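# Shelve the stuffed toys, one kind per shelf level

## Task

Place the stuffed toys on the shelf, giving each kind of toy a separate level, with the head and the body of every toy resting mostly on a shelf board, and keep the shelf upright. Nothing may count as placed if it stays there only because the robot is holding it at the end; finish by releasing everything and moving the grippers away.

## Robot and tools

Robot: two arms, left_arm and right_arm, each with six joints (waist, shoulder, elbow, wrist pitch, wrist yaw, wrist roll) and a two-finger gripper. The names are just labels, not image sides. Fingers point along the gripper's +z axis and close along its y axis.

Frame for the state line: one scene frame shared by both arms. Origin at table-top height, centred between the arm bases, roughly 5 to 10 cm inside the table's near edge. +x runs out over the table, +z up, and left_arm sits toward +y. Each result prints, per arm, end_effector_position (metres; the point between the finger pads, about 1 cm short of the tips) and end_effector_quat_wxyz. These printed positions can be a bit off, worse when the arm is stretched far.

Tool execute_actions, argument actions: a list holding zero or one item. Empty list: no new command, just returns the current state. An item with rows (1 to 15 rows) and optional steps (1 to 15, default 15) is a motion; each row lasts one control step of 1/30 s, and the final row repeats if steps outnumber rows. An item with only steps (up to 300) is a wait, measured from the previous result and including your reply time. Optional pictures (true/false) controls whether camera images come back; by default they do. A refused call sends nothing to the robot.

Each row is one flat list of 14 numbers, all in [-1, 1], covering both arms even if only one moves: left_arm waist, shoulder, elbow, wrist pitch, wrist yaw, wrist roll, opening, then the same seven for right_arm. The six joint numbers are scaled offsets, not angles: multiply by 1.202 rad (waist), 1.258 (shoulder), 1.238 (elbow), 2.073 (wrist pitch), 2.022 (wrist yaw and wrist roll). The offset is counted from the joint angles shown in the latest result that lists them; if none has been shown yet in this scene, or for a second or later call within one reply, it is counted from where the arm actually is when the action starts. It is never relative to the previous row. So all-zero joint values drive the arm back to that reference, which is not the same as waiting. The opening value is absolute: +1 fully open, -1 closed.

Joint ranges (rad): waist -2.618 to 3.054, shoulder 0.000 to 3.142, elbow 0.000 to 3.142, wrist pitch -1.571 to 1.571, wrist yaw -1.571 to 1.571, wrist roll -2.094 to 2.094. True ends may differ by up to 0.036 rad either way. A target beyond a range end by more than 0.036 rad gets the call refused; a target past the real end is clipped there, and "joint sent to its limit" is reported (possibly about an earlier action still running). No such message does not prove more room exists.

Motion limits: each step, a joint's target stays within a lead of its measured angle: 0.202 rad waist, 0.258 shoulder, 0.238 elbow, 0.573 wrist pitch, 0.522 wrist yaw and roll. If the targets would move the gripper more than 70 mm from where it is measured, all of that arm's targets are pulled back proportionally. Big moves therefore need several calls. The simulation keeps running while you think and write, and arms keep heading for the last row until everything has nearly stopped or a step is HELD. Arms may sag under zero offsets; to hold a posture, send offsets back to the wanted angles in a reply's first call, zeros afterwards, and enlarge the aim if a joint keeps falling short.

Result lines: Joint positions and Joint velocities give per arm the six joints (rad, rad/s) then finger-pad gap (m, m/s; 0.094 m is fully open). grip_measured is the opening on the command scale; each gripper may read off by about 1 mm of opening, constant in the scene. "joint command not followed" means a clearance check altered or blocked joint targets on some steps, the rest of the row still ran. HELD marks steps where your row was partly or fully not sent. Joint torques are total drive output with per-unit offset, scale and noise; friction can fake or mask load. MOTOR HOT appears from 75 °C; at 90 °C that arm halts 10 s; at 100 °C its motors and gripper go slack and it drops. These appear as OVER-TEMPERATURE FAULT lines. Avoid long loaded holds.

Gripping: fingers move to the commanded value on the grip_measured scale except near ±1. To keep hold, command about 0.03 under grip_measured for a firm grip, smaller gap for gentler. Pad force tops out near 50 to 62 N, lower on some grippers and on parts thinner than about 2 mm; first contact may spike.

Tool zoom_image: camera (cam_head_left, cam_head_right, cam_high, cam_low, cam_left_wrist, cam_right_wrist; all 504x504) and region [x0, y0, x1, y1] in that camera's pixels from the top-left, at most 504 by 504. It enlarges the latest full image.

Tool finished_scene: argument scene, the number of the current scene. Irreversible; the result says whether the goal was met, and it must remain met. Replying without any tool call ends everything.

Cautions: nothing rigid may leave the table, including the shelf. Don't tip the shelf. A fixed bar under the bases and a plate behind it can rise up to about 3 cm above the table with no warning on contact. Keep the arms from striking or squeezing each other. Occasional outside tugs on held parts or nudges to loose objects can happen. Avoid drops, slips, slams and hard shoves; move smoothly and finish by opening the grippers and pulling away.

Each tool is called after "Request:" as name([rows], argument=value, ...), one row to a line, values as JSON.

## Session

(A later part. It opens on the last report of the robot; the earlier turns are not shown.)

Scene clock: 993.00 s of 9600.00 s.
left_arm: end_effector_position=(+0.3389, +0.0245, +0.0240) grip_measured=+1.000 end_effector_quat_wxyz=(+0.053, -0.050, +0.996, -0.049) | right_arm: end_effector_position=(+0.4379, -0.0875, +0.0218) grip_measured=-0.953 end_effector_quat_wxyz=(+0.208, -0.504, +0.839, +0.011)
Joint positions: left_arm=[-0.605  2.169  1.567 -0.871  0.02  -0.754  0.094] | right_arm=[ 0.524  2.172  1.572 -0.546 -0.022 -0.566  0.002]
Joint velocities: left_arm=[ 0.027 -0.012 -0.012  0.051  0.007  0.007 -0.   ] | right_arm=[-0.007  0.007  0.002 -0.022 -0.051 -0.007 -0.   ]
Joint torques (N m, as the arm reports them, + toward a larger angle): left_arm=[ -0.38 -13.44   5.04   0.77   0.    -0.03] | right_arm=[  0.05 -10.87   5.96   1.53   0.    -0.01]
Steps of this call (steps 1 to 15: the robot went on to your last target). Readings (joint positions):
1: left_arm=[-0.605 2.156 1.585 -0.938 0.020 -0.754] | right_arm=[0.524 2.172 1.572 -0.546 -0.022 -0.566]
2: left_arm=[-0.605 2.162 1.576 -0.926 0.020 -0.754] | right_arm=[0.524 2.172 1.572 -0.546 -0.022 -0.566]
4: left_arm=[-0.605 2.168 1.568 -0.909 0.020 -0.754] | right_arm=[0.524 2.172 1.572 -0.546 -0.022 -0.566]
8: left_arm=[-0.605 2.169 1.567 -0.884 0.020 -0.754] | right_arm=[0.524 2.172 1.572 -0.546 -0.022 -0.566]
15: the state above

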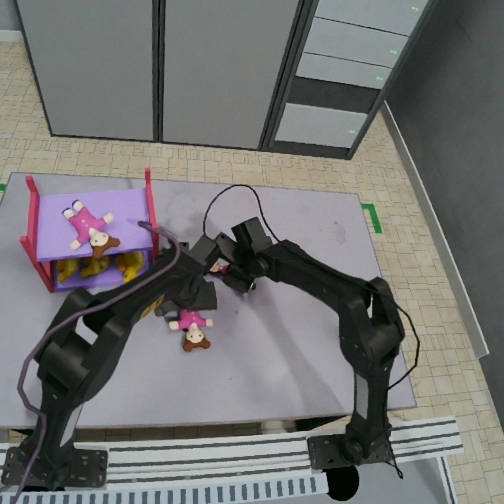

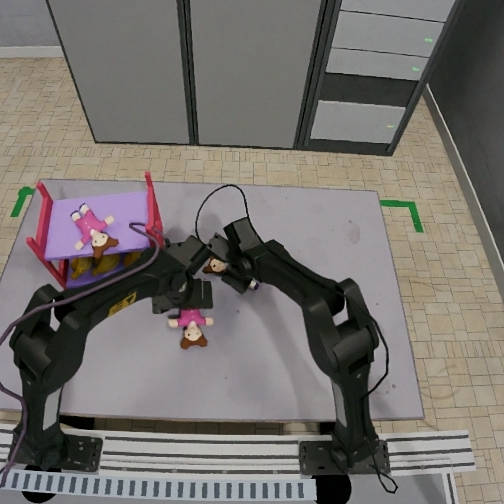

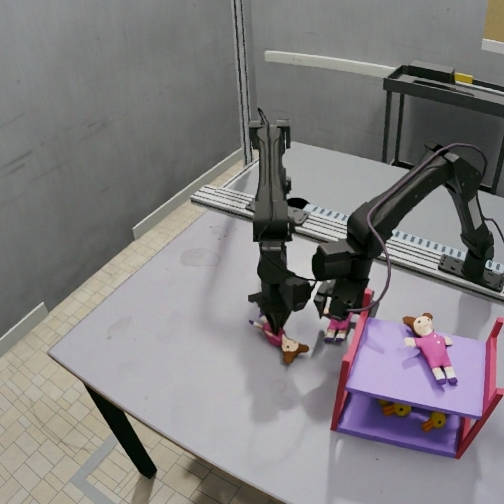

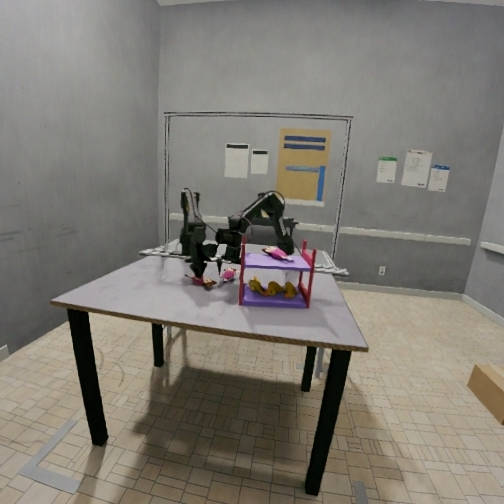

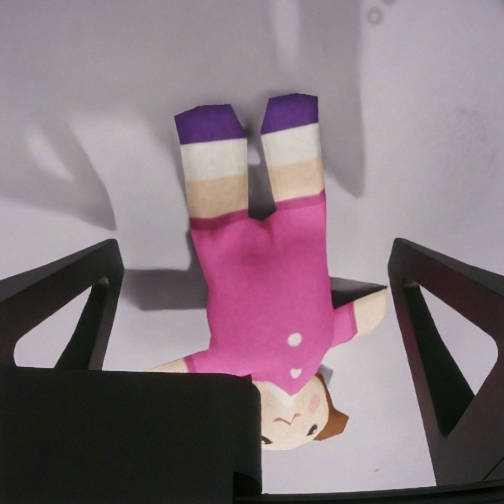

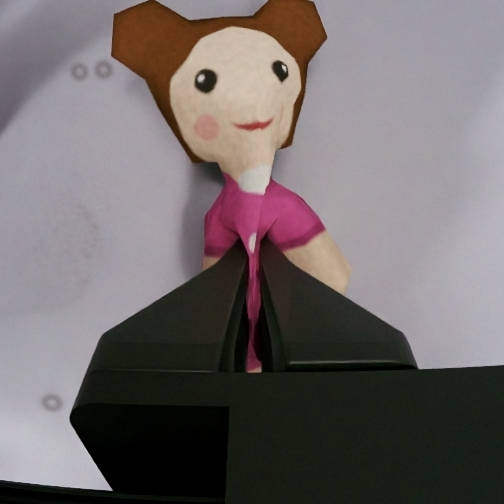

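Request:
execute_actions([
  {"rows": [[0,0,0,0,0,0,0.6, 0,-0.005,0.013,-0.009,0,0,-1],[0,0,0,0,0,0,0.3, 0,-0.01,0.025,-0.018,0,0,-1],[0,0,0,0,0,0,0, 0,-0.015,0.038,-0.027,0,0,-1],[0,0,0,0,0,0,-0.3, 0,-0.02,0.05,-0.035,0,0,-1],[0,0,0,0,0,0,-0.6, 0,-0.025,0.063,-0.044,0,0,-1],[0,0,0,0,0,0,-0.8, 0,-0.03,0.076,-0.053,0,0,-1],[0,0,0,0,0,0,-1, 0,-0.034,0.088,-0.062,0,0,-1],[0,0,0,0,0,0,-1, 0,-0.039,0.101,-0.071,0,0,-1],[0,0,0,0,0,0,-1, 0,-0.044,0.114,-0.08,0,0,-1],[0,0,0,0,0,0,-1, 0,-0.049,0.126,-0.088,0,0,-1],[0,0,0,0,0,0,-1, 0,-0.054,0.139,-0.097,0,0,-1],[0,0,0,0,0,0,-1, 0,-0.059,0.151,-0.106,0,0,-1],[0,0,0,0,0,0,-1, 0,-0.064,0.164,-0.115,0,0,-1]], "steps": 15},
])

Scene clock: 1006.73 s of 9600.00 s.
left_arm: end_effector_position=(+0.3393, +0.0239, +0.0241) grip_measured=-0.966 end_effector_quat_wxyz=(+0.053, -0.049, +0.996, -0.051) | right_arm: end_effector_position=(+0.4484, -0.0824, +0.0836) grip_measured=-0.953 end_effector_quat_wxyz=(+0.223, -0.502, +0.836, +0.010)
Joint positions: left_arm=[-0.605  2.169  1.567 -0.868  0.022 -0.754  0.002] | right_arm=[ 0.524  2.129  1.743 -0.728 -0.022 -0.566  0.002]
Joint velocities: left_arm=[-0.007 -0.002  0.007 -0.066 -0.037 -0.022  0.001] | right_arm=[-0.002 -0.261  0.261 -0.242  0.037  0.007  0.001]
Joint torques (N m, as the arm reports them, + toward a larger angle): left_arm=[  0.07 -12.19   5.24   0.45  -0.04  -0.01] | right_arm=[  0.06 -12.46   7.54   1.33   0.    -0.01]
Steps of this call (steps 1 to 15: the robot went on to your last target; steps 16 to 90: nothing new was sent; then 10.23 s passed at rest; steps 91 to 105: all 15 steps of this action). Readings (joint positions):
91: left_arm=[-0.605 2.169 1.567 -0.868 0.020 -0.754] | right_arm=[0.524 2.172 1.572 -0.546 -0.022 -0.566]
92: left_arm=[-0.605 2.169 1.567 -0.868 0.020 -0.754] | right_arm=[0.524 2.172 1.573 -0.549 -0.022 -0.566]
94: left_arm=[-0.605 2.169 1.567 -0.868 0.020 -0.754] | right_arm=[0.524 2.172 1.586 -0.568 -0.022 -0.566]
98: left_arm=[-0.605 2.169 1.567 -0.868 0.021 -0.754] | right_arm=[0.524 2.171 1.641 -0.625 -0.022 -0.566]
105: the state above

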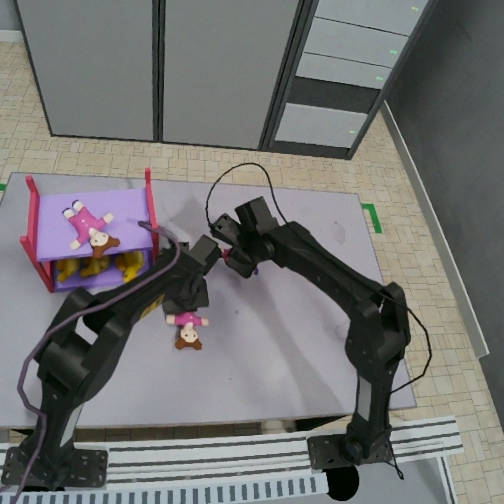

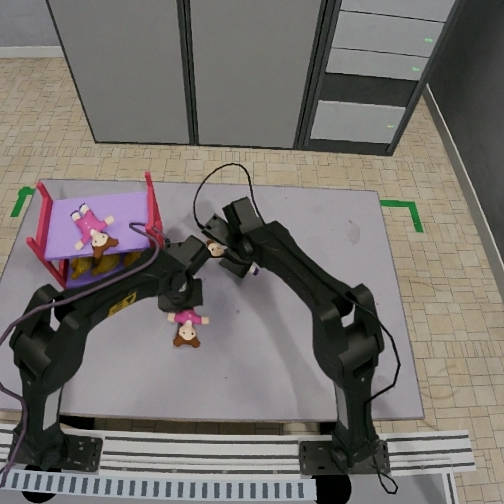

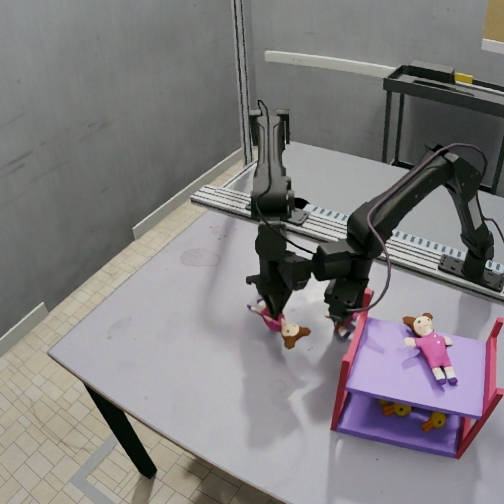

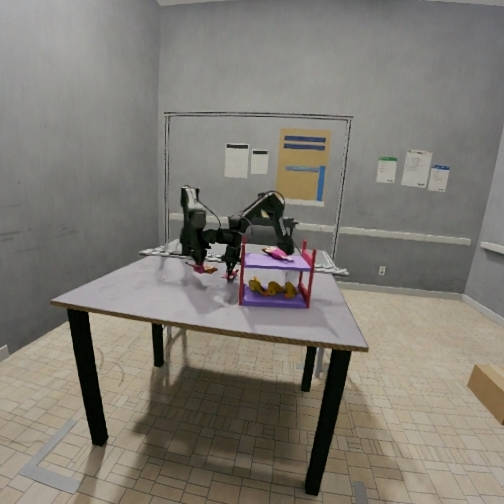

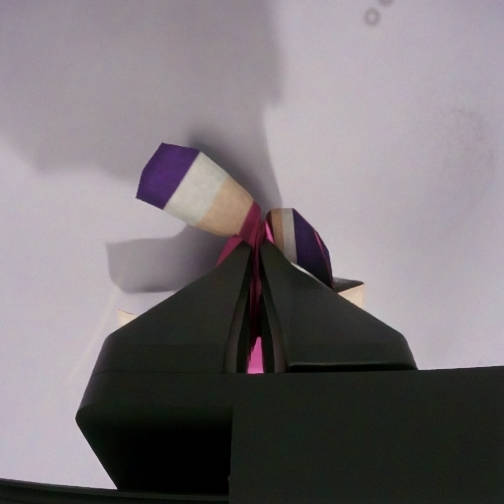

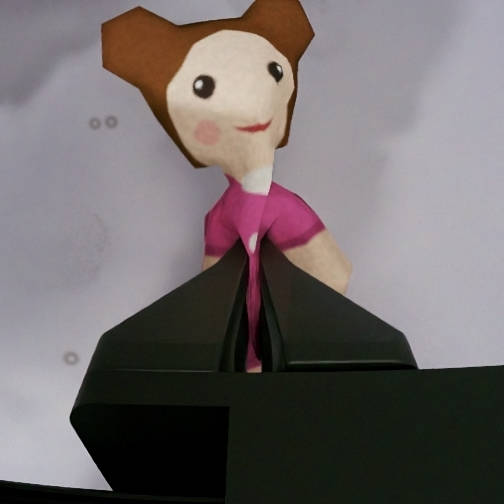

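Request:
execute_actions([
  {"rows": [[0,-0.027,0.02,-0.013,0,0,-1, 0,-0.015,0.01,-0.03,0,0.046,-1],[0,-0.054,0.041,-0.026,0,0,-1, 0,-0.015,0.01,-0.03,0,0.092,-1],[0,-0.082,0.061,-0.039,0,0,-1, 0,-0.015,0.01,-0.03,0,0.138,-1],[0,-0.109,0.082,-0.051,0,0,-1, 0,-0.015,0.01,-0.03,0,0.184,-1],[0,-0.136,0.102,-0.064,0,0,-1, 0,-0.015,0.01,-0.03,0,0.23,-1],[0,-0.163,0.122,-0.077,0,0,-1, 0,-0.015,0.01,-0.03,0,0.276,-1],[0,-0.19,0.143,-0.09,0,0,-1, 0,-0.015,0.01,-0.03,0,0.322,-1],[0,-0.218,0.163,-0.103,0,0,-1, 0,-0.015,0.01,-0.03,0,0.368,-1],[0,-0.245,0.184,-0.116,0,0,-1, 0,-0.015,0.01,-0.03,0,0.414,-1],[0,-0.272,0.204,-0.129,0,0,-1, 0,-0.015,0.01,-0.03,0,0.46,-1],[0,-0.299,0.224,-0.142,0,0,-1, 0,-0.015,0.01,-0.03,0,0.506,-1],[0,-0.326,0.245,-0.154,0,0,-1, 0,-0.015,0.01,-0.03,0,0.552,-1],[0,-0.354,0.265,-0.167,0,0,-1, 0,-0.015,0.01,-0.03,0,0.598,-1],[0,-0.381,0.286,-0.18,0,0,-1, 0,-0.015,0.01,-0.03,0,0.644,-1],[0,-0.408,0.306,-0.193,0,0,-1, 0,-0.015,0.01,-0.03,0,0.69,-1]], "steps": 15},
], pictures=false)

Request:
execute_actions([
  {"steps": 12},
])

Scene clock: 1030.50 s of 9600.00 s.
left_arm: end_effector_position=(+0.3429, +0.0180, +0.2092) grip_measured=-0.966 end_effector_quat_wxyz=(+0.174, -0.045, +0.972, -0.153) | right_arm: end_effector_position=(+0.4420, -0.0862, +0.0942) grip_measured=-0.953 end_effector_quat_wxyz=(+0.183, -0.037, +0.976, +0.113)
Joint positions: left_arm=[-0.605  1.854  1.773 -1.068  0.022 -0.754  0.002] | right_arm=[ 0.524  2.108  1.759 -0.783 -0.022  0.44   0.002]
Joint velocities: left_arm=[-0.007 -0.838  0.608 -0.52  -0.037  0.022 -0.001] | right_arm=[ 0.002 -0.002  0.012 -0.022  0.022  2.571  0.   ]
Joint torques (N m, as the arm reports them, + toward a larger angle): left_arm=[  0.07 -13.02   8.36   0.86   0.    -0.01] | right_arm=[  0.08 -10.48   5.99   1.47  -0.01  -0.05]
Steps of this call (steps 1 to 30: the robot went on to your last target; steps 31 to 90: nothing new was sent; then 20.27 s passed at rest; steps 91 to 105: all 15 steps of this action). Readings (joint positions):
91: left_arm=[-0.605 2.168 1.567 -0.869 0.022 -0.754] | right_arm=[0.524 2.108 1.759 -0.777 -0.022 -0.554]
92: left_arm=[-0.605 2.165 1.567 -0.873 0.022 -0.754] | right_arm=[0.524 2.108 1.759 -0.778 -0.022 -0.527]
94: left_arm=[-0.605 2.144 1.577 -0.905 0.022 -0.754] | right_arm=[0.524 2.108 1.759 -0.780 -0.022 -0.434]
98: left_arm=[-0.605 2.057 1.631 -0.968 0.022 -0.754] | right_arm=[0.524 2.108 1.759 -0.782 -0.022 -0.160]
105: the state above

Scene clock: 1030.90 s of 9600.00 s.
left_arm: end_effector_position=(+0.3019, +0.0471, +0.3367) grip_measured=-0.966 end_effector_quat_wxyz=(+0.255, -0.042, +0.940, -0.221) | right_arm: end_effector_position=(+0.4420, -0.0862, +0.0941) grip_measured=-0.953 end_effector_quat_wxyz=(+0.160, +0.138, +0.967, +0.144)
Joint positions: left_arm=[-0.605  1.63   1.938 -1.235  0.022 -0.754  0.002] | right_arm=[ 0.524  2.108  1.759 -0.783 -0.022  0.8    0.002]
Joint velocities: left_arm=[-0.017  0.149 -0.007 -0.3    0.022 -0.037 -0.   ] | right_arm=[-0.022 -0.017 -0.007  0.007 -0.007  0.227 -0.   ]
Joint torques (N m, as the arm reports them, + toward a larger angle): left_arm=[ 0.   -5.5   6.14  1.32  0.   -0.04] | right_arm=[  0.07 -10.46   6.     1.47   0.     0.03]
Steps of this call (steps 1 to 12: the robot went on to your last target). Readings (joint positions):
1: left_arm=[-0.605 1.824 1.794 -1.085 0.022 -0.754] | right_arm=[0.524 2.108 1.759 -0.783 -0.022 0.518]
2: left_arm=[-0.605 1.794 1.817 -1.104 0.022 -0.754] | right_arm=[0.524 2.108 1.759 -0.783 -0.022 0.580]
4: left_arm=[-0.605 1.735 1.865 -1.146 0.022 -0.754] | right_arm=[0.524 2.108 1.759 -0.783 -0.022 0.669]
8: left_arm=[-0.605 1.642 1.930 -1.203 0.022 -0.754] | right_arm=[0.524 2.108 1.759 -0.783 -0.022 0.762]
12: the state above

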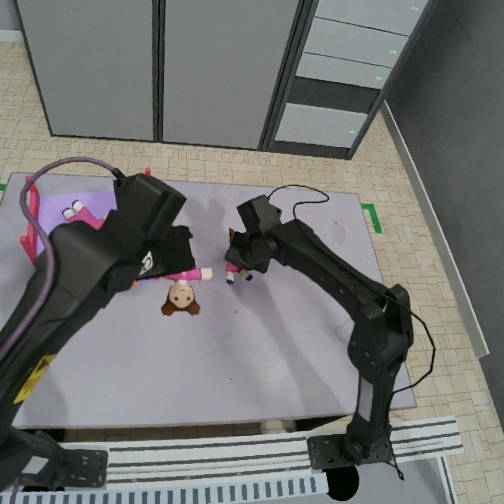

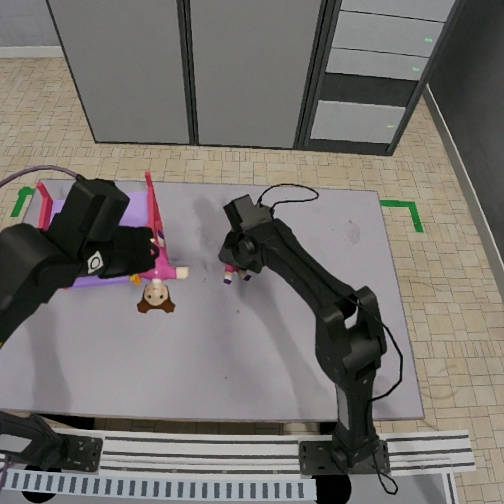

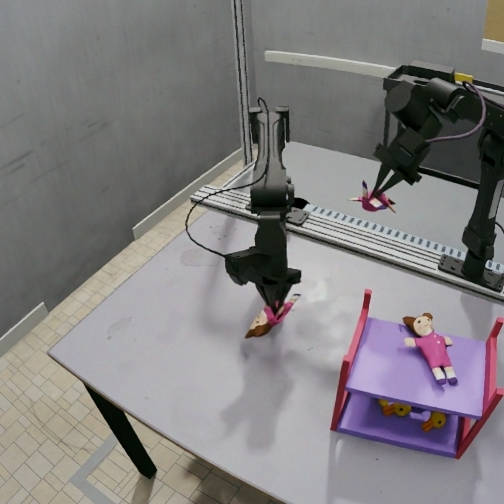

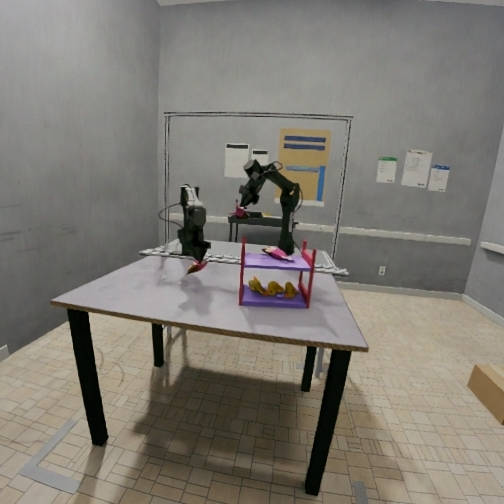

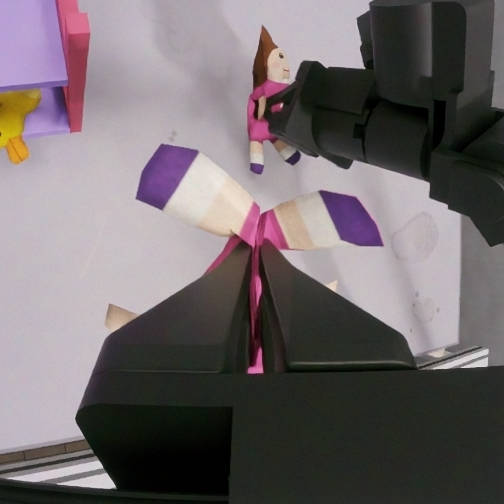

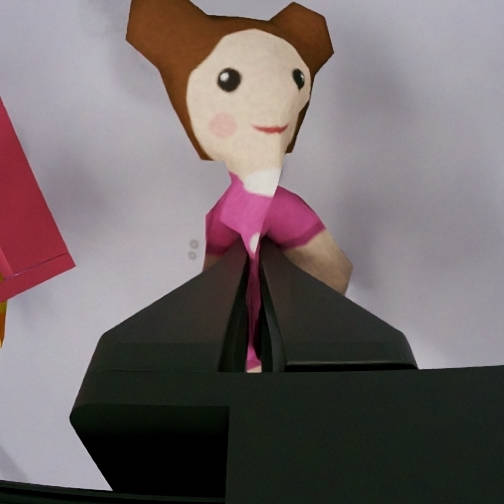

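Request:
execute_actions([
  {"rows": [[0.04,0.02,0,-0.01,0,0.026,-1, 0,0,0,0,0,0.015,-1],[0.08,0.02,0,-0.01,0,0.052,-1, 0,0,0,0,0,0.015,-1],[0.12,0.02,0,-0.01,0,0.078,-1, 0.02,0.004,0.011,-0.008,0,0.015,-1],[0.16,0.02,0,-0.01,0,0.103,-1, 0.04,0.007,0.021,-0.017,0,0.015,-1],[0.2,0.02,0,-0.01,0,0.129,-1, 0.06,0.01,0.032,-0.025,0,0.015,-1],[0.24,0.02,0,-0.01,0,0.155,-1, 0.08,0.014,0.042,-0.033,0,0.015,-1],[0.28,0.02,0,-0.01,0,0.181,-1, 0.1,0.017,0.053,-0.042,0,0.015,-1],[0.32,0.02,0,-0.01,0,0.207,-1, 0.12,0.021,0.064,-0.05,0,0.015,-1],[0.36,0.02,0,-0.01,0,0.233,-1, 0.14,0.024,0.074,-0.058,0,0.015,-1],[0.4,0.02,0,-0.01,0,0.259,-1, 0.16,0.028,0.085,-0.066,0,0.015,-1],[0.44,0.02,0,-0.01,0,0.285,-1, 0.18,0.031,0.096,-0.075,0,0.015,-1],[0.48,0.02,0,-0.01,0,0.31,-1, 0.2,0.035,0.106,-0.083,0,0.015,-1],[0.52,0.02,0,-0.01,0,0.336,-1, 0.22,0.038,0.117,-0.091,0,0.015,-1],[0.56,0.02,0,-0.01,0,0.362,-1, 0.24,0.042,0.127,-0.1,0,0.015,-1],[0.595,0.02,0,-0.01,0,0.388,-1, 0.252,0.045,0.138,-0.108,0,0.015,-1]], "steps": 15},
], pictures=false)

Request:
execute_actions([
  {"steps": 15},
], pictures=false)

Scene clock: 1048.07 s of 9600.00 s.
left_arm: end_effector_position=(+0.3847, +0.2809, +0.3221) grip_measured=-0.966 end_effector_quat_wxyz=(+0.306, -0.082, +0.947, -0.053) | right_arm: end_effector_position=(+0.3563, +0.0203, +0.1026) grip_measured=-0.953 end_effector_quat_wxyz=(+0.116, +0.022, +0.982, +0.145)
Joint positions: left_arm=[ 0.029  1.656  1.938 -1.266  0.027 -0.194  0.002] | right_arm=[ 0.793  2.153  1.882 -0.923 -0.021  0.828  0.002]
Joint velocities: left_arm=[ 1.306  0.007  0.002 -0.051 -0.095  1.531  0.   ] | right_arm=[ 0.711  0.105  0.398 -0.52   0.081 -0.037 -0.001]
Joint torques (N m, as the arm reports them, + toward a larger angle): left_arm=[ 0.   -7.43  5.25  1.29 -0.04  0.03] | right_arm=[ -0.71 -10.58   8.12   1.32   0.     0.01]
Steps of this call (steps 1 to 30: the robot went on to your last target; steps 31 to 90: nothing new was sent; then 13.67 s passed at rest; steps 91 to 105: all 15 steps of this action). Readings (joint positions):
91: left_arm=[-0.601 1.656 1.938 -1.266 0.023 -0.747] | right_arm=[0.524 2.108 1.759 -0.783 -0.022 0.826]
92: left_arm=[-0.590 1.656 1.938 -1.266 0.028 -0.733] | right_arm=[0.524 2.108 1.759 -0.783 -0.022 0.826]
94: left_arm=[-0.530 1.656 1.938 -1.266 0.036 -0.681] | right_arm=[0.529 2.108 1.759 -0.786 -0.022 0.827]
98: left_arm=[-0.318 1.656 1.938 -1.266 0.035 -0.529] | right_arm=[0.592 2.121 1.789 -0.828 -0.020 0.828]
105: the state above

Scene clock: 1048.57 s of 9600.00 s.
left_arm: end_effector_position=(+0.3839, +0.3198, +0.3213) grip_measured=-0.966 end_effector_quat_wxyz=(+0.310, -0.028, +0.950, -0.002) | right_arm: end_effector_position=(+0.3350, +0.0251, +0.1031) grip_measured=-0.953 end_effector_quat_wxyz=(+0.093, +0.004, +0.987, +0.132)
Joint positions: left_arm=[ 0.12   1.656  1.938 -1.266  0.012  0.016  0.002] | right_arm=[ 0.827  2.157  1.905 -0.995 -0.031  0.828  0.002]
Joint velocities: left_arm=[ 0.012 -0.007  0.012 -0.007 -0.022  0.051  0.   ] | right_arm=[-0.007  0.012  0.007 -0.022  0.037  0.081 -0.   ]
Joint torques (N m, as the arm reports them, + toward a larger angle): left_arm=[-0.58 -7.56  5.45  1.29  0.08  0.13] | right_arm=[  0.09 -10.29   8.     1.24   0.07   0.01]
Steps of this call (steps 1 to 15: the robot went on to your last target). Readings (joint positions):
1: left_arm=[0.070 1.656 1.938 -1.266 0.024 -0.150] | right_arm=[0.815 2.156 1.892 -0.936 -0.023 0.828]
2: left_arm=[0.102 1.656 1.938 -1.266 0.019 -0.116] | right_arm=[0.832 2.157 1.899 -0.946 -0.025 0.828]
4: left_arm=[0.130 1.656 1.938 -1.266 0.011 -0.066] | right_arm=[0.849 2.157 1.905 -0.962 -0.030 0.828]
8: left_arm=[0.123 1.656 1.938 -1.266 0.012 -0.013] | right_arm=[0.838 2.157 1.905 -0.984 -0.031 0.828]
15: the state above

Request:
execute_actions([
  {"rows": [[-0.005,0.018,0.004,0.01,0,0,-1, 0,0.005,-0.008,0.007,0,0,-1],[-0.01,0.037,0.009,0.02,0,0,-1, 0,0.011,-0.016,0.014,0,0,-1],[-0.015,0.055,0.013,0.03,0,0,-1, 0,0.016,-0.025,0.021,0,0,-1],[-0.02,0.074,0.018,0.041,0,0,-1, 0,0.021,-0.033,0.027,0,0,-1],[-0.025,0.092,0.022,0.051,0,0,-1, 0,0.027,-0.041,0.034,0,0,-1],[-0.025,0.111,0.026,0.061,0,0,-1, 0,0.032,-0.049,0.041,0,0,-1],[-0.025,0.129,0.031,0.071,0,0,-1, 0,0.037,-0.057,0.048,0,0,-1],[-0.025,0.148,0.035,0.081,0,0,-1, 0,0.043,-0.065,0.055,0,0,-1],[-0.025,0.166,0.04,0.091,0,0,-1, 0,0.048,-0.074,0.062,0,0,-1],[-0.025,0.185,0.044,0.101,0,0,-1, 0,0.053,-0.082,0.068,0,0,-1],[-0.025,0.203,0.048,0.111,0,0,-1, 0,0.059,-0.09,0.075,0,0,-1],[-0.025,0.222,0.053,0.122,0,0,-1, 0,0.064,-0.098,0.082,0,0,-1],[-0.025,0.24,0.057,0.132,0,0,-1, 0,0.064,-0.098,0.082,0,0,-1],[-0.025,0.259,0.062,0.142,0,0,-1, 0,0.064,-0.098,0.082,0,0,-1],[-0.025,0.277,0.066,0.152,0,0,-1, 0,0.064,-0.098,0.082,0,0,-1]], "steps": 15},
], pictures=false)

Request:
execute_actions([
  {"steps": 15},
])

Scene clock: 1059.03 s of 9600.00 s.
left_arm: end_effector_position=(+0.4759, +0.3147, +0.2249) grip_measured=-0.966 end_effector_quat_wxyz=(+0.264, -0.015, +0.965, -0.005) | right_arm: end_effector_position=(+0.3296, +0.0207, +0.0334) grip_measured=-0.953 end_effector_quat_wxyz=(+0.066, +0.005, +0.992, +0.103)
Joint positions: left_arm=[ 0.1    1.974  1.965 -1.073  0.012  0.023  0.002] | right_arm=[ 0.827  2.242  1.787 -0.871 -0.031  0.828  0.002]
Joint velocities: left_arm=[-0.002  0.681  0.144  0.52  -0.007  0.066  0.   ] | right_arm=[ 0.007  0.178 -0.129  0.095 -0.022  0.007 -0.001]
Joint torques (N m, as the arm reports them, + toward a larger angle): left_arm=[ -0.62 -12.     9.31   1.45   0.    -0.05] | right_arm=[  0.03 -12.54   6.31   1.54   0.     0.  ]
Steps of this call (steps 1 to 15: the robot went on to your last target; steps 16 to 90: nothing new was sent; then 6.97 s passed at rest; steps 91 to 105: all 15 steps of this action). Readings (joint positions):
91: left_arm=[0.120 1.657 1.938 -1.266 0.012 0.024] | right_arm=[0.827 2.157 1.905 -0.997 -0.031 0.828]
92: left_arm=[0.120 1.661 1.938 -1.266 0.012 0.023] | right_arm=[0.827 2.157 1.903 -0.994 -0.031 0.828]
94: left_arm=[0.118 1.679 1.938 -1.258 0.012 0.023] | right_arm=[0.827 2.157 1.892 -0.981 -0.031 0.828]
98: left_arm=[0.104 1.774 1.942 -1.205 0.012 0.023] | right_arm=[0.827 2.177 1.855 -0.940 -0.031 0.828]
105: the state above

Scene clock: 1059.53 s of 9600.00 s.
left_arm: end_effector_position=(+0.5013, +0.3158, +0.2154) grip_measured=-0.966 end_effector_quat_wxyz=(+0.285, -0.015, +0.959, -0.005) | right_arm: end_effector_position=(+0.3329, +0.0243, +0.0300) grip_measured=-0.953 end_effector_quat_wxyz=(+0.072, +0.005, +0.991, +0.109)
Joint positions: left_arm=[ 0.1    2.03   1.981 -0.989  0.012  0.023  0.002] | right_arm=[ 0.827  2.249  1.781 -0.841 -0.031  0.828  0.002]
Joint velocities: left_arm=[-0.002 -0.007 -0.017 -0.051  0.007 -0.007 -0.   ] | right_arm=[ 0.007 -0.007 -0.007  0.007 -0.022 -0.037  0.   ]
Joint torques (N m, as the arm reports them, + toward a larger angle): left_arm=[ -0.9  -14.34   8.84   1.47   0.01  -0.08] | right_arm=[  0.04 -12.3    6.12   1.39   0.     0.  ]
Steps of this call (steps 1 to 15: the robot went on to your last target). Readings (joint positions):
1: left_arm=[0.100 1.996 1.969 -1.054 0.012 0.023] | right_arm=[0.827 2.247 1.783 -0.868 -0.031 0.828]
2: left_arm=[0.100 2.012 1.969 -1.038 0.012 0.023] | right_arm=[0.827 2.249 1.781 -0.865 -0.031 0.828]
4: left_arm=[0.100 2.030 1.969 -1.021 0.012 0.023] | right_arm=[0.827 2.249 1.781 -0.859 -0.031 0.828]
8: left_arm=[0.100 2.031 1.976 -1.005 0.012 0.023] | right_arm=[0.827 2.249 1.781 -0.847 -0.031 0.828]
15: the state above

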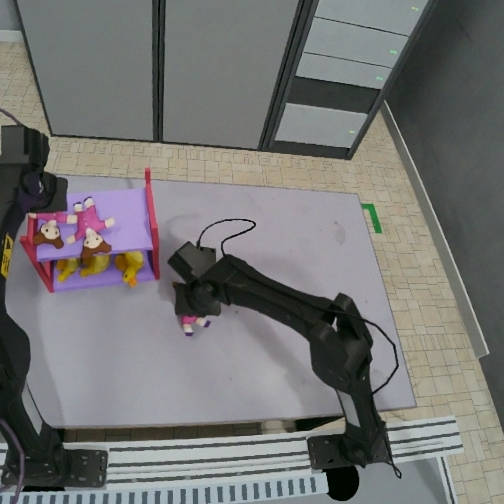

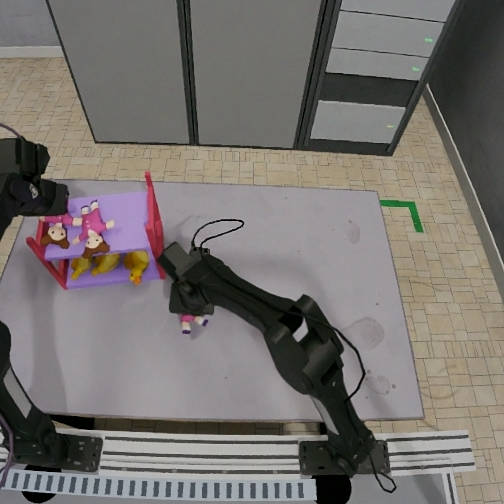

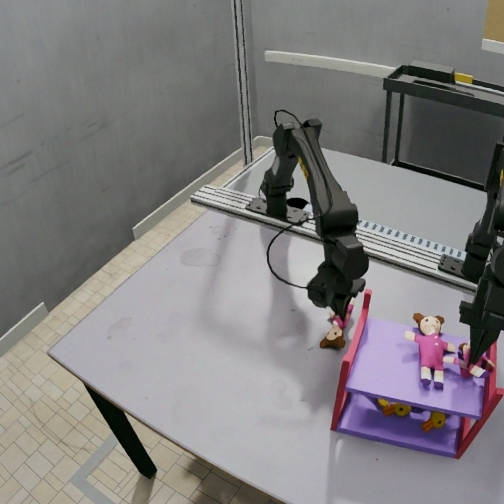

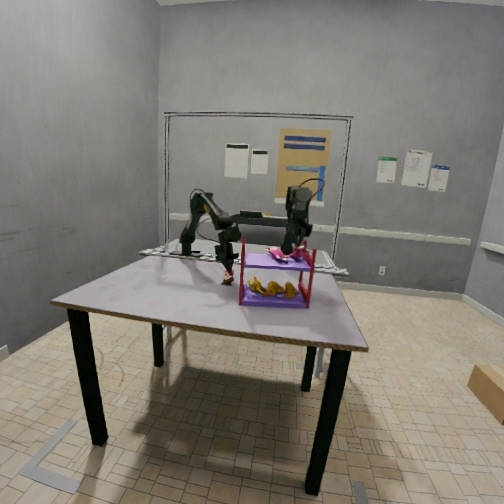

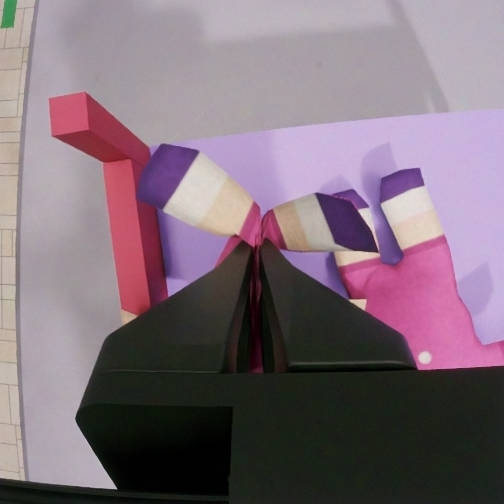

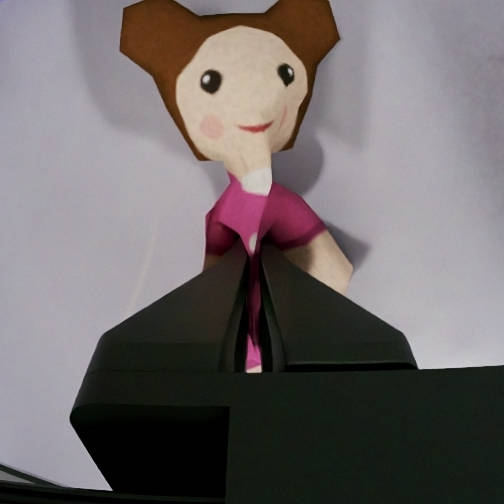

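Request:
execute_actions([
  {"rows": [[0,0.008,0.01,0.004,0,0,-1, 0,0,0,0,0,0,-0.7],[0,0.016,0.01,0.008,0,0,-1, 0,0,0,0,0,0,-0.4],[0,0.024,0.01,0.012,0,0,-1, 0,0,0,0,0,0,-0.1],[0,0.03,0.01,0.016,0,0,-1, 0,0,0,0,0,0,0.2],[0,0.03,0.01,0.016,0,0,-1, 0,0,0,0,0,0,0.5],[0,0.03,0.01,0.016,0,0,-1, 0,0,0,0,0,0,0.5],[0,0.03,0.01,0.016,0,0,-1, 0,0,0,0,0,0,0.5],[0,0.03,0.01,0.016,0,0,-0.7, 0,0,0,0,0,0,0.5],[0,0.03,0.01,0.016,0,0,-0.4, 0,-0.03,0.03,-0.01,0,0,0.5],[0,0.03,0.01,0.016,0,0,-0.1, 0,-0.06,0.06,-0.02,0,0,0.5],[0,0.03,0.01,0.016,0,0,0.1, 0,-0.09,0.09,-0.03,0,0,0.5],[0,0.03,0.01,0.016,0,0,0.2, 0,-0.12,0.1,-0.04,0,0,0.5]], "steps": 15},
])

Scene clock: 1067.60 s of 9600.00 s.
left_arm: end_effector_position=(+0.5061, +0.3157, +0.1948) grip_measured=+0.197 end_effector_quat_wxyz=(+0.266, -0.015, +0.964, -0.005) | right_arm: end_effector_position=(+0.3421, +0.0330, +0.0837) grip_measured=+0.498 end_effector_quat_wxyz=(+0.103, +0.004, +0.984, +0.142)
Joint positions: left_arm=[ 0.1    2.073  1.981 -0.984  0.012  0.023  0.056] | right_arm=[ 0.827  2.179  1.854 -0.893 -0.031  0.828  0.07 ]
Joint velocities: left_arm=[ 0.012  0.012 -0.007 -0.007 -0.051 -0.066  0.002] | right_arm=[-0.007 -0.642  0.379 -0.154 -0.051  0.007 -0.001]
Joint torques (N m, as the arm reports them, + toward a larger angle): left_arm=[ -0.44 -12.52   6.94   1.4   -0.04   0.  ] | right_arm=[  0.04 -14.2    8.32   1.26   0.    -0.01]
Steps of this call (steps 1 to 15: the robot went on to your last target; steps 16 to 90: nothing new was sent; then 4.57 s passed at rest; steps 91 to 105: all 15 steps of this action). Readings (joint positions):
91: left_arm=[0.100 2.030 1.981 -0.988 0.012 0.023] | right_arm=[0.827 2.249 1.781 -0.841 -0.031 0.828]
92: left_arm=[0.100 2.032 1.981 -0.988 0.012 0.023] | right_arm=[0.827 2.249 1.781 -0.841 -0.031 0.828]
94: left_arm=[0.100 2.040 1.981 -0.988 0.012 0.023] | right_arm=[0.827 2.249 1.781 -0.841 -0.031 0.828]
98: left_arm=[0.100 2.065 1.981 -0.985 0.012 0.023] | right_arm=[0.827 2.249 1.781 -0.841 -0.031 0.828]
105: the state above

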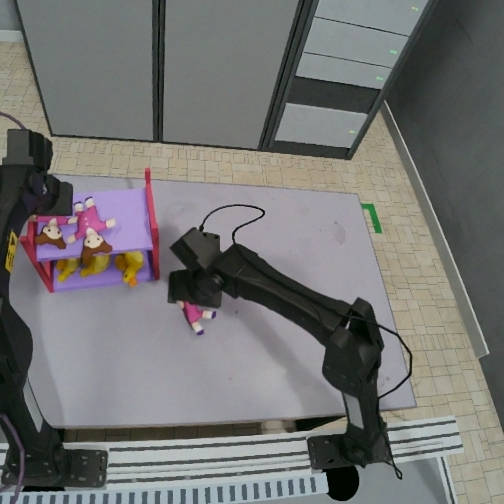

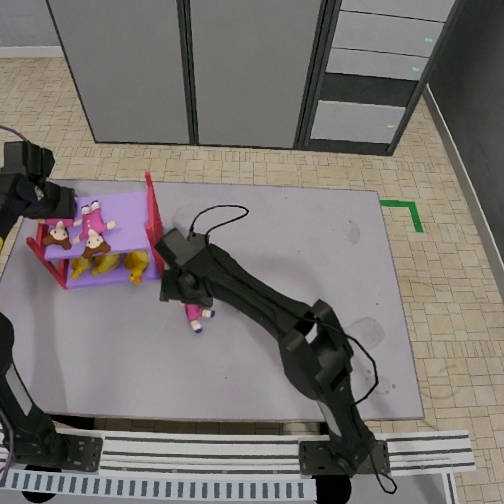

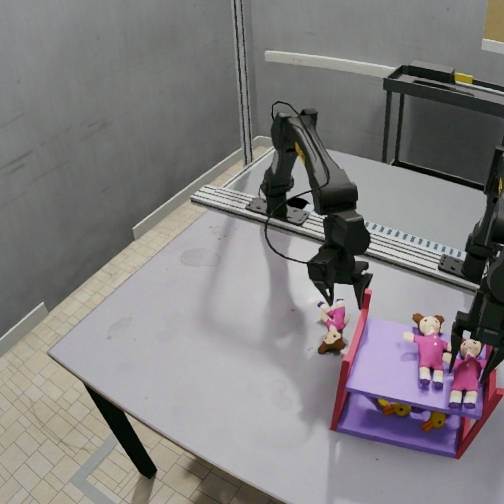

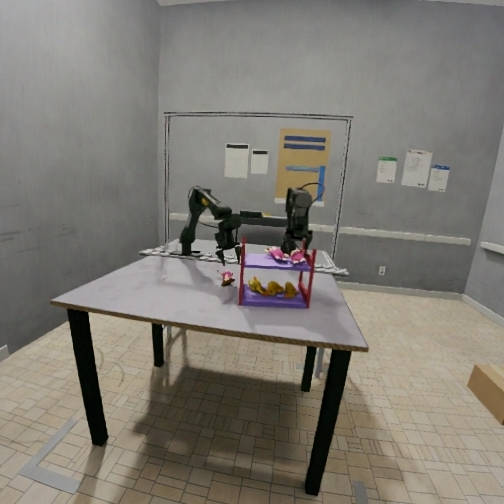

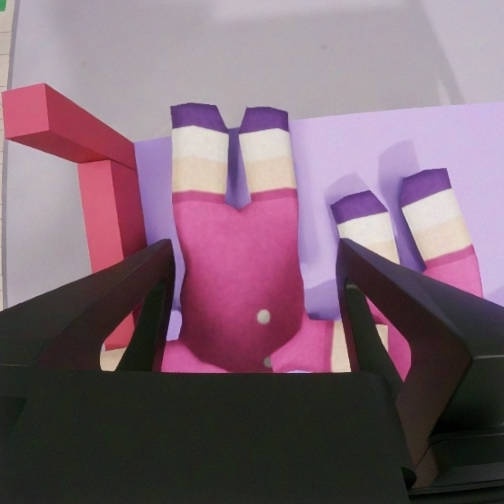

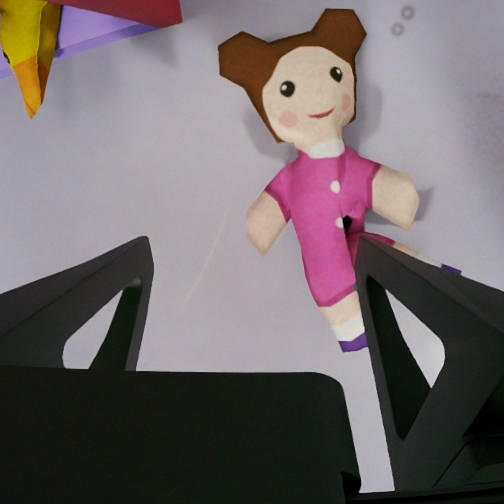

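Request:
execute_actions([
  {"rows": [[0,-0.02,0,0,0,0,0.3, 0,-0.04,0,0,0,0,0.5],[0,-0.04,0,0,0,0,0.4, 0,-0.08,0,0,0,0,0.5],[0,-0.06,0,0,0,0,0.5, -0.05,-0.12,0,0,0,0,0.5],[0,-0.08,0,0,0,0,0.5, -0.1,-0.16,0,0,0,0,0.5],[0,-0.1,0,0,0,0,0.5, -0.15,-0.2,-0.02,-0.01,0,0,0.5],[-0.02,-0.1,0,0,0,-0.01,0.5, -0.2,-0.24,-0.04,-0.02,0,0,0.5],[-0.04,-0.1,0,0,0,-0.02,0.5, -0.25,-0.28,-0.06,-0.03,0,0,0.5],[-0.06,-0.1,0,0,0,-0.03,0.5, -0.3,-0.32,-0.08,-0.04,0,0,0.5],[-0.08,-0.1,0,0,0,-0.04,0.5, -0.35,-0.34,-0.1,-0.05,0,0,0.5],[-0.104,-0.1,0,0,0,-0.055,0.5, -0.4,-0.34,-0.12,-0.05,0,0,0.5],[-0.104,-0.1,-0.02,0,0,-0.055,0.5, -0.45,-0.34,-0.14,-0.05,0,0,0.5],[-0.104,-0.1,-0.04,0,0,-0.055,0.5, -0.5,-0.34,-0.16,-0.05,0,0,0.5],[-0.104,-0.1,-0.06,0,0,-0.055,0.5, -0.55,-0.34,-0.16,-0.05,0,0,0.5],[-0.104,-0.1,-0.08,0,0,-0.055,0.5, -0.6,-0.34,-0.16,-0.05,0,0,0.5],[-0.104,-0.1,-0.09,0,0,-0.055,0.5, -0.6,-0.34,-0.16,-0.05,0,0,0.5]], "steps": 15},
], pictures=false)

Request:
execute_actions([
  {"steps": 15},
])

Scene clock: 1086.40 s of 9600.00 s.
left_arm: end_effector_position=(+0.4853, +0.2482, +0.2427) grip_measured=+0.498 end_effector_quat_wxyz=(+0.308, +0.011, +0.951, -0.035) | right_arm: end_effector_position=(+0.4265, -0.1790, +0.1996) grip_measured=+0.498 end_effector_quat_wxyz=(+0.204, +0.226, +0.938, +0.167)
Joint positions: left_arm=[-0.035  1.939  1.933 -0.981  0.013 -0.06   0.07 ] | right_arm=[ 0.357  1.797  1.701 -0.935 -0.044  0.828  0.07 ]
Joint velocities: left_arm=[-0.217 -0.007 -0.613 -0.022  0.051 -0.227  0.   ] | right_arm=[-1.614 -0.432 -0.252 -0.168 -0.022 -0.11  -0.001]
Joint torques (N m, as the arm reports them, + toward a larger angle): left_arm=[  2.05 -10.2    4.09   1.24  -0.13  -0.1 ] | right_arm=[-0.53 -8.6   4.79  1.37  0.09 -0.01]
Steps of this call (steps 1 to 30: the robot went on to your last target; steps 31 to 90: nothing new was sent; then 15.30 s passed at rest; steps 91 to 105: all 15 steps of this action). Readings (joint positions):
91: left_arm=[0.100 2.073 1.981 -0.984 0.012 0.023] | right_arm=[0.827 2.096 1.895 -0.907 -0.031 0.828]
92: left_arm=[0.100 2.072 1.981 -0.984 0.012 0.023] | right_arm=[0.827 2.095 1.887 -0.901 -0.031 0.828]
94: left_arm=[0.100 2.059 1.981 -0.986 0.012 0.023] | right_arm=[0.810 2.085 1.863 -0.899 -0.038 0.828]
98: left_arm=[0.089 1.990 1.979 -0.988 0.010 0.007] | right_arm=[0.691 2.007 1.812 -0.908 -0.044 0.828]
105: the state above

Scene clock: 1086.90 s of 9600.00 s.
left_arm: end_effector_position=(+0.4768, +0.2508, +0.2073) grip_measured=+0.498 end_effector_quat_wxyz=(+0.263, -0.001, +0.964, -0.035) | right_arm: end_effector_position=(+0.4356, -0.2961, +0.1876) grip_measured=+0.498 end_effector_quat_wxyz=(+0.200, +0.348, +0.908, +0.117)
Joint positions: left_arm=[-0.03   1.961  1.871 -0.991  0.015 -0.081  0.07 ] | right_arm=[ 0.104  1.776  1.662 -0.98  -0.025  0.829  0.07 ]
Joint velocities: left_arm=[-0.022  0.002 -0.002 -0.007 -0.037 -0.051 -0.001] | right_arm=[-0.007 -0.012 -0.007  0.022 -0.081 -0.037 -0.001]
Joint torques (N m, as the arm reports them, + toward a larger angle): left_arm=[  0.56 -12.56   5.98   1.14  -0.03  -0.07] | right_arm=[ 0.21 -9.78  5.77  1.46 -0.06 -0.01]
Steps of this call (steps 1 to 15: the robot went on to your last target). Readings (joint positions):
1: left_arm=[-0.040 1.940 1.912 -0.981 0.015 -0.064] | right_arm=[0.298 1.785 1.694 -0.939 -0.043 0.828]
2: left_arm=[-0.040 1.943 1.895 -0.984 0.015 -0.067] | right_arm=[0.238 1.778 1.689 -0.941 -0.043 0.828]
4: left_arm=[-0.036 1.954 1.877 -0.989 0.015 -0.072] | right_arm=[0.131 1.776 1.679 -0.946 -0.036 0.829]
8: left_arm=[-0.030 1.961 1.871 -0.991 0.015 -0.078] | right_arm=[0.071 1.776 1.662 -0.970 -0.020 0.829]
15: the state above

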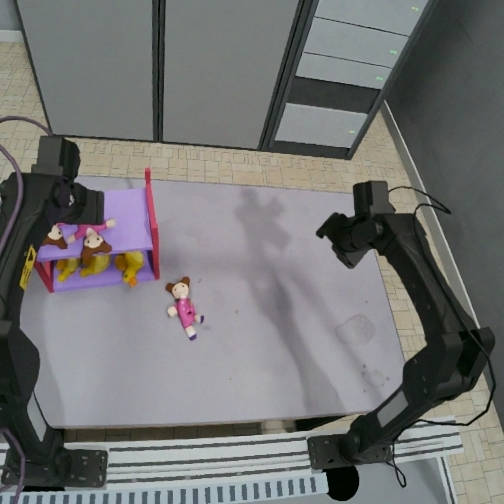

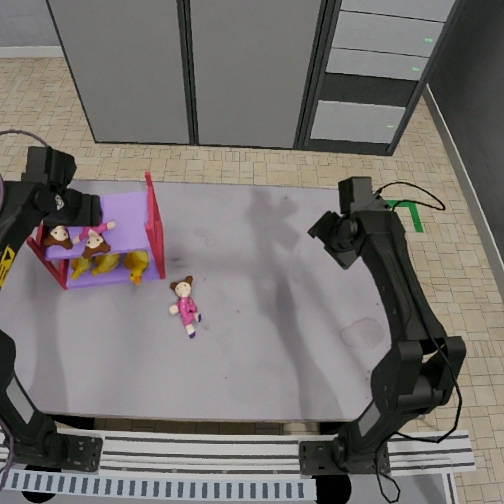

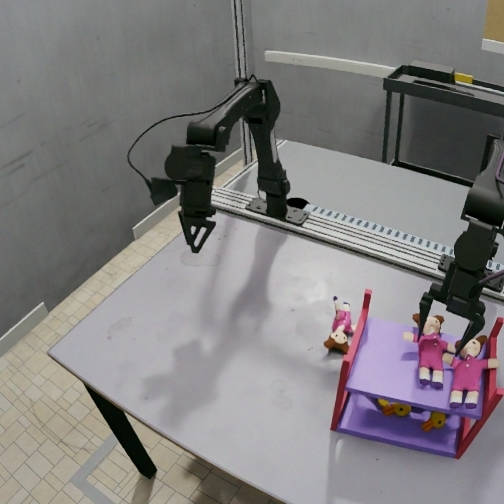

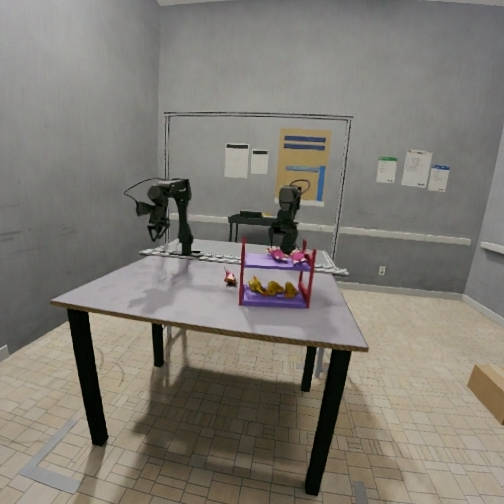

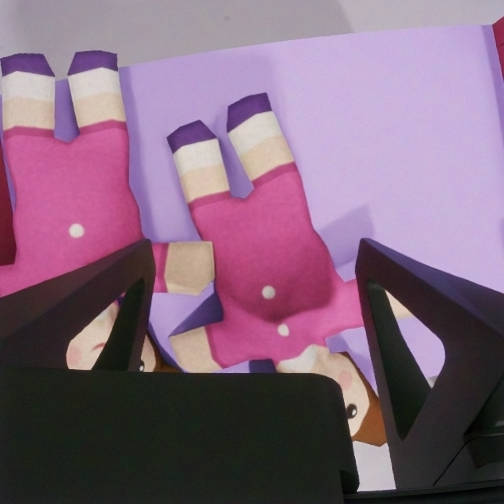

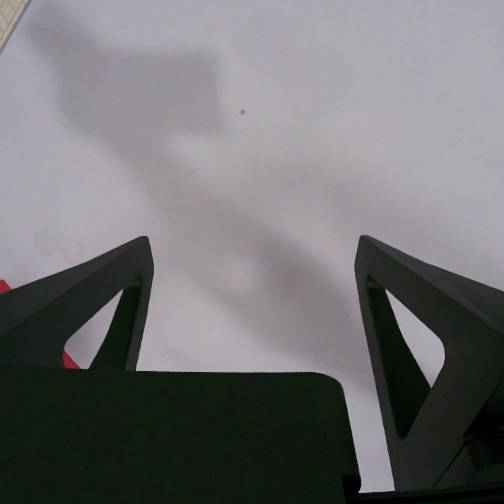

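Request:
execute_actions([
  {"rows": [[0,-0.035,0,0,0,0,0.6, 0,0,0,0,0,0,0.5],[0,-0.07,0,0,0,0,0.8, 0,0,0,0,0,0,0.5],[0,-0.105,0,0,0,0,1, 0,0,0,0,0,0,0.5],[0,-0.14,0,-0.01,0,-0.03,1, 0,0,0,0,0,0,0.5],[-0.03,-0.17,0,-0.02,0,-0.07,1, 0,0,0,0,0,0,0.5],[-0.08,-0.17,0,-0.03,0,-0.11,1, 0,0,0,0,0,0,0.5],[-0.13,-0.17,0,-0.04,0,-0.15,1, 0,0,0,0,0,0,0.5],[-0.18,-0.17,0,-0.05,0,-0.19,1, 0,0,0,0,0,0,0.5],[-0.23,-0.17,0,-0.06,0,-0.23,1, 0,0,0,0,0,0,0.5],[-0.28,-0.17,0,-0.07,0,-0.27,1, 0,0,0,0,0,0,0.5],[-0.33,-0.17,0,-0.08,0,-0.31,1, 0,0,0,0,0,0,0.5],[-0.38,-0.17,0,-0.08,0,-0.35,1, 0,0,0,0,0,0,0.5],[-0.43,-0.17,0,-0.08,0,-0.39,1, 0,0,0,0,0,0,0.5],[-0.466,-0.17,0,-0.08,0,-0.425,1, 0,0,0,0,0,0,0.5]], "steps": 15},
], pictures=false)

Request:
execute_actions([
  {"steps": 8},
], pictures=false)

Scene clock: 1104.57 s of 9600.00 s.
left_arm: end_effector_position=(+0.3721, +0.0729, +0.2849) grip_measured=+1.000 end_effector_quat_wxyz=(+0.265, -0.059, +0.947, -0.173) | right_arm: end_effector_position=(+0.4353, -0.2962, +0.1874) grip_measured=+0.498 end_effector_quat_wxyz=(+0.199, +0.348, +0.909, +0.117)
Joint positions: left_arm=[-0.47   1.745  1.858 -1.088  0.006 -0.645  0.094] | right_arm=[ 0.104  1.776  1.662 -0.981 -0.025  0.829  0.07 ]
Joint velocities: left_arm=[-1.707  0.115 -0.007 -0.33  -0.022 -1.883 -0.   ] | right_arm=[-0.007 -0.007  0.002 -0.066 -0.022  0.007  0.   ]
Joint torques (N m, as the arm reports them, + toward a larger angle): left_arm=[-0.89 -9.21  6.64  0.97  0.13 -0.01] | right_arm=[ 0.06 -7.93  6.22  1.65 -0.01  0.  ]
Steps of this call (steps 1 to 15: the robot went on to your last target; steps 16 to 90: nothing new was sent; then 14.17 s passed at rest; steps 91 to 105: all 15 steps of this action). Readings (joint positions):
91: left_arm=[-0.030 1.960 1.871 -0.991 0.015 -0.081] | right_arm=[0.104 1.776 1.662 -0.981 -0.025 0.829]
92: left_arm=[-0.030 1.954 1.871 -0.991 0.015 -0.081] | right_arm=[0.104 1.776 1.662 -0.981 -0.025 0.829]
94: left_arm=[-0.030 1.920 1.861 -0.994 0.015 -0.089] | right_arm=[0.104 1.776 1.662 -0.981 -0.025 0.829]
98: left_arm=[-0.084 1.798 1.858 -1.023 0.004 -0.217] | right_arm=[0.104 1.776 1.662 -0.981 -0.025 0.829]
105: the state above

Scene clock: 1104.83 s of 9600.00 s.
left_arm: end_effector_position=(+0.3277, +0.0227, +0.2737) grip_measured=+1.000 end_effector_quat_wxyz=(+0.200, -0.102, +0.952, -0.207) | right_arm: end_effector_position=(+0.4353, -0.2962, +0.1874) grip_measured=+0.498 end_effector_quat_wxyz=(+0.199, +0.348, +0.909, +0.117)
Joint positions: left_arm=[-0.611  1.753  1.858 -1.137  0.032 -0.886  0.094] | right_arm=[ 0.104  1.776  1.662 -0.981 -0.025  0.829  0.07 ]
Joint velocities: left_arm=[ 0.227 -0.002  0.017 -0.081 -0.081 -0.418 -0.   ] | right_arm=[ 0.012 -0.007  0.002 -0.007 -0.007 -0.081 -0.001]
Joint torques (N m, as the arm reports them, + toward a larger angle): left_arm=[ 0.52 -9.53  6.98  1.1  -0.16 -0.05] | right_arm=[ 0.06 -7.92  6.22  1.65  0.   -0.01]
Steps of this call (steps 1 to 8: the robot went on to your last target). Readings (joint positions):
1: left_arm=[-0.527 1.748 1.858 -1.097 0.009 -0.702] | right_arm=[0.104 1.776 1.662 -0.981 -0.025 0.829]
2: left_arm=[-0.574 1.751 1.858 -1.105 0.017 -0.748] | right_arm=[0.104 1.776 1.662 -0.981 -0.025 0.829]
4: left_arm=[-0.625 1.753 1.858 -1.120 0.030 -0.815] | right_arm=[0.104 1.776 1.662 -0.981 -0.025 0.829]
8: the state above


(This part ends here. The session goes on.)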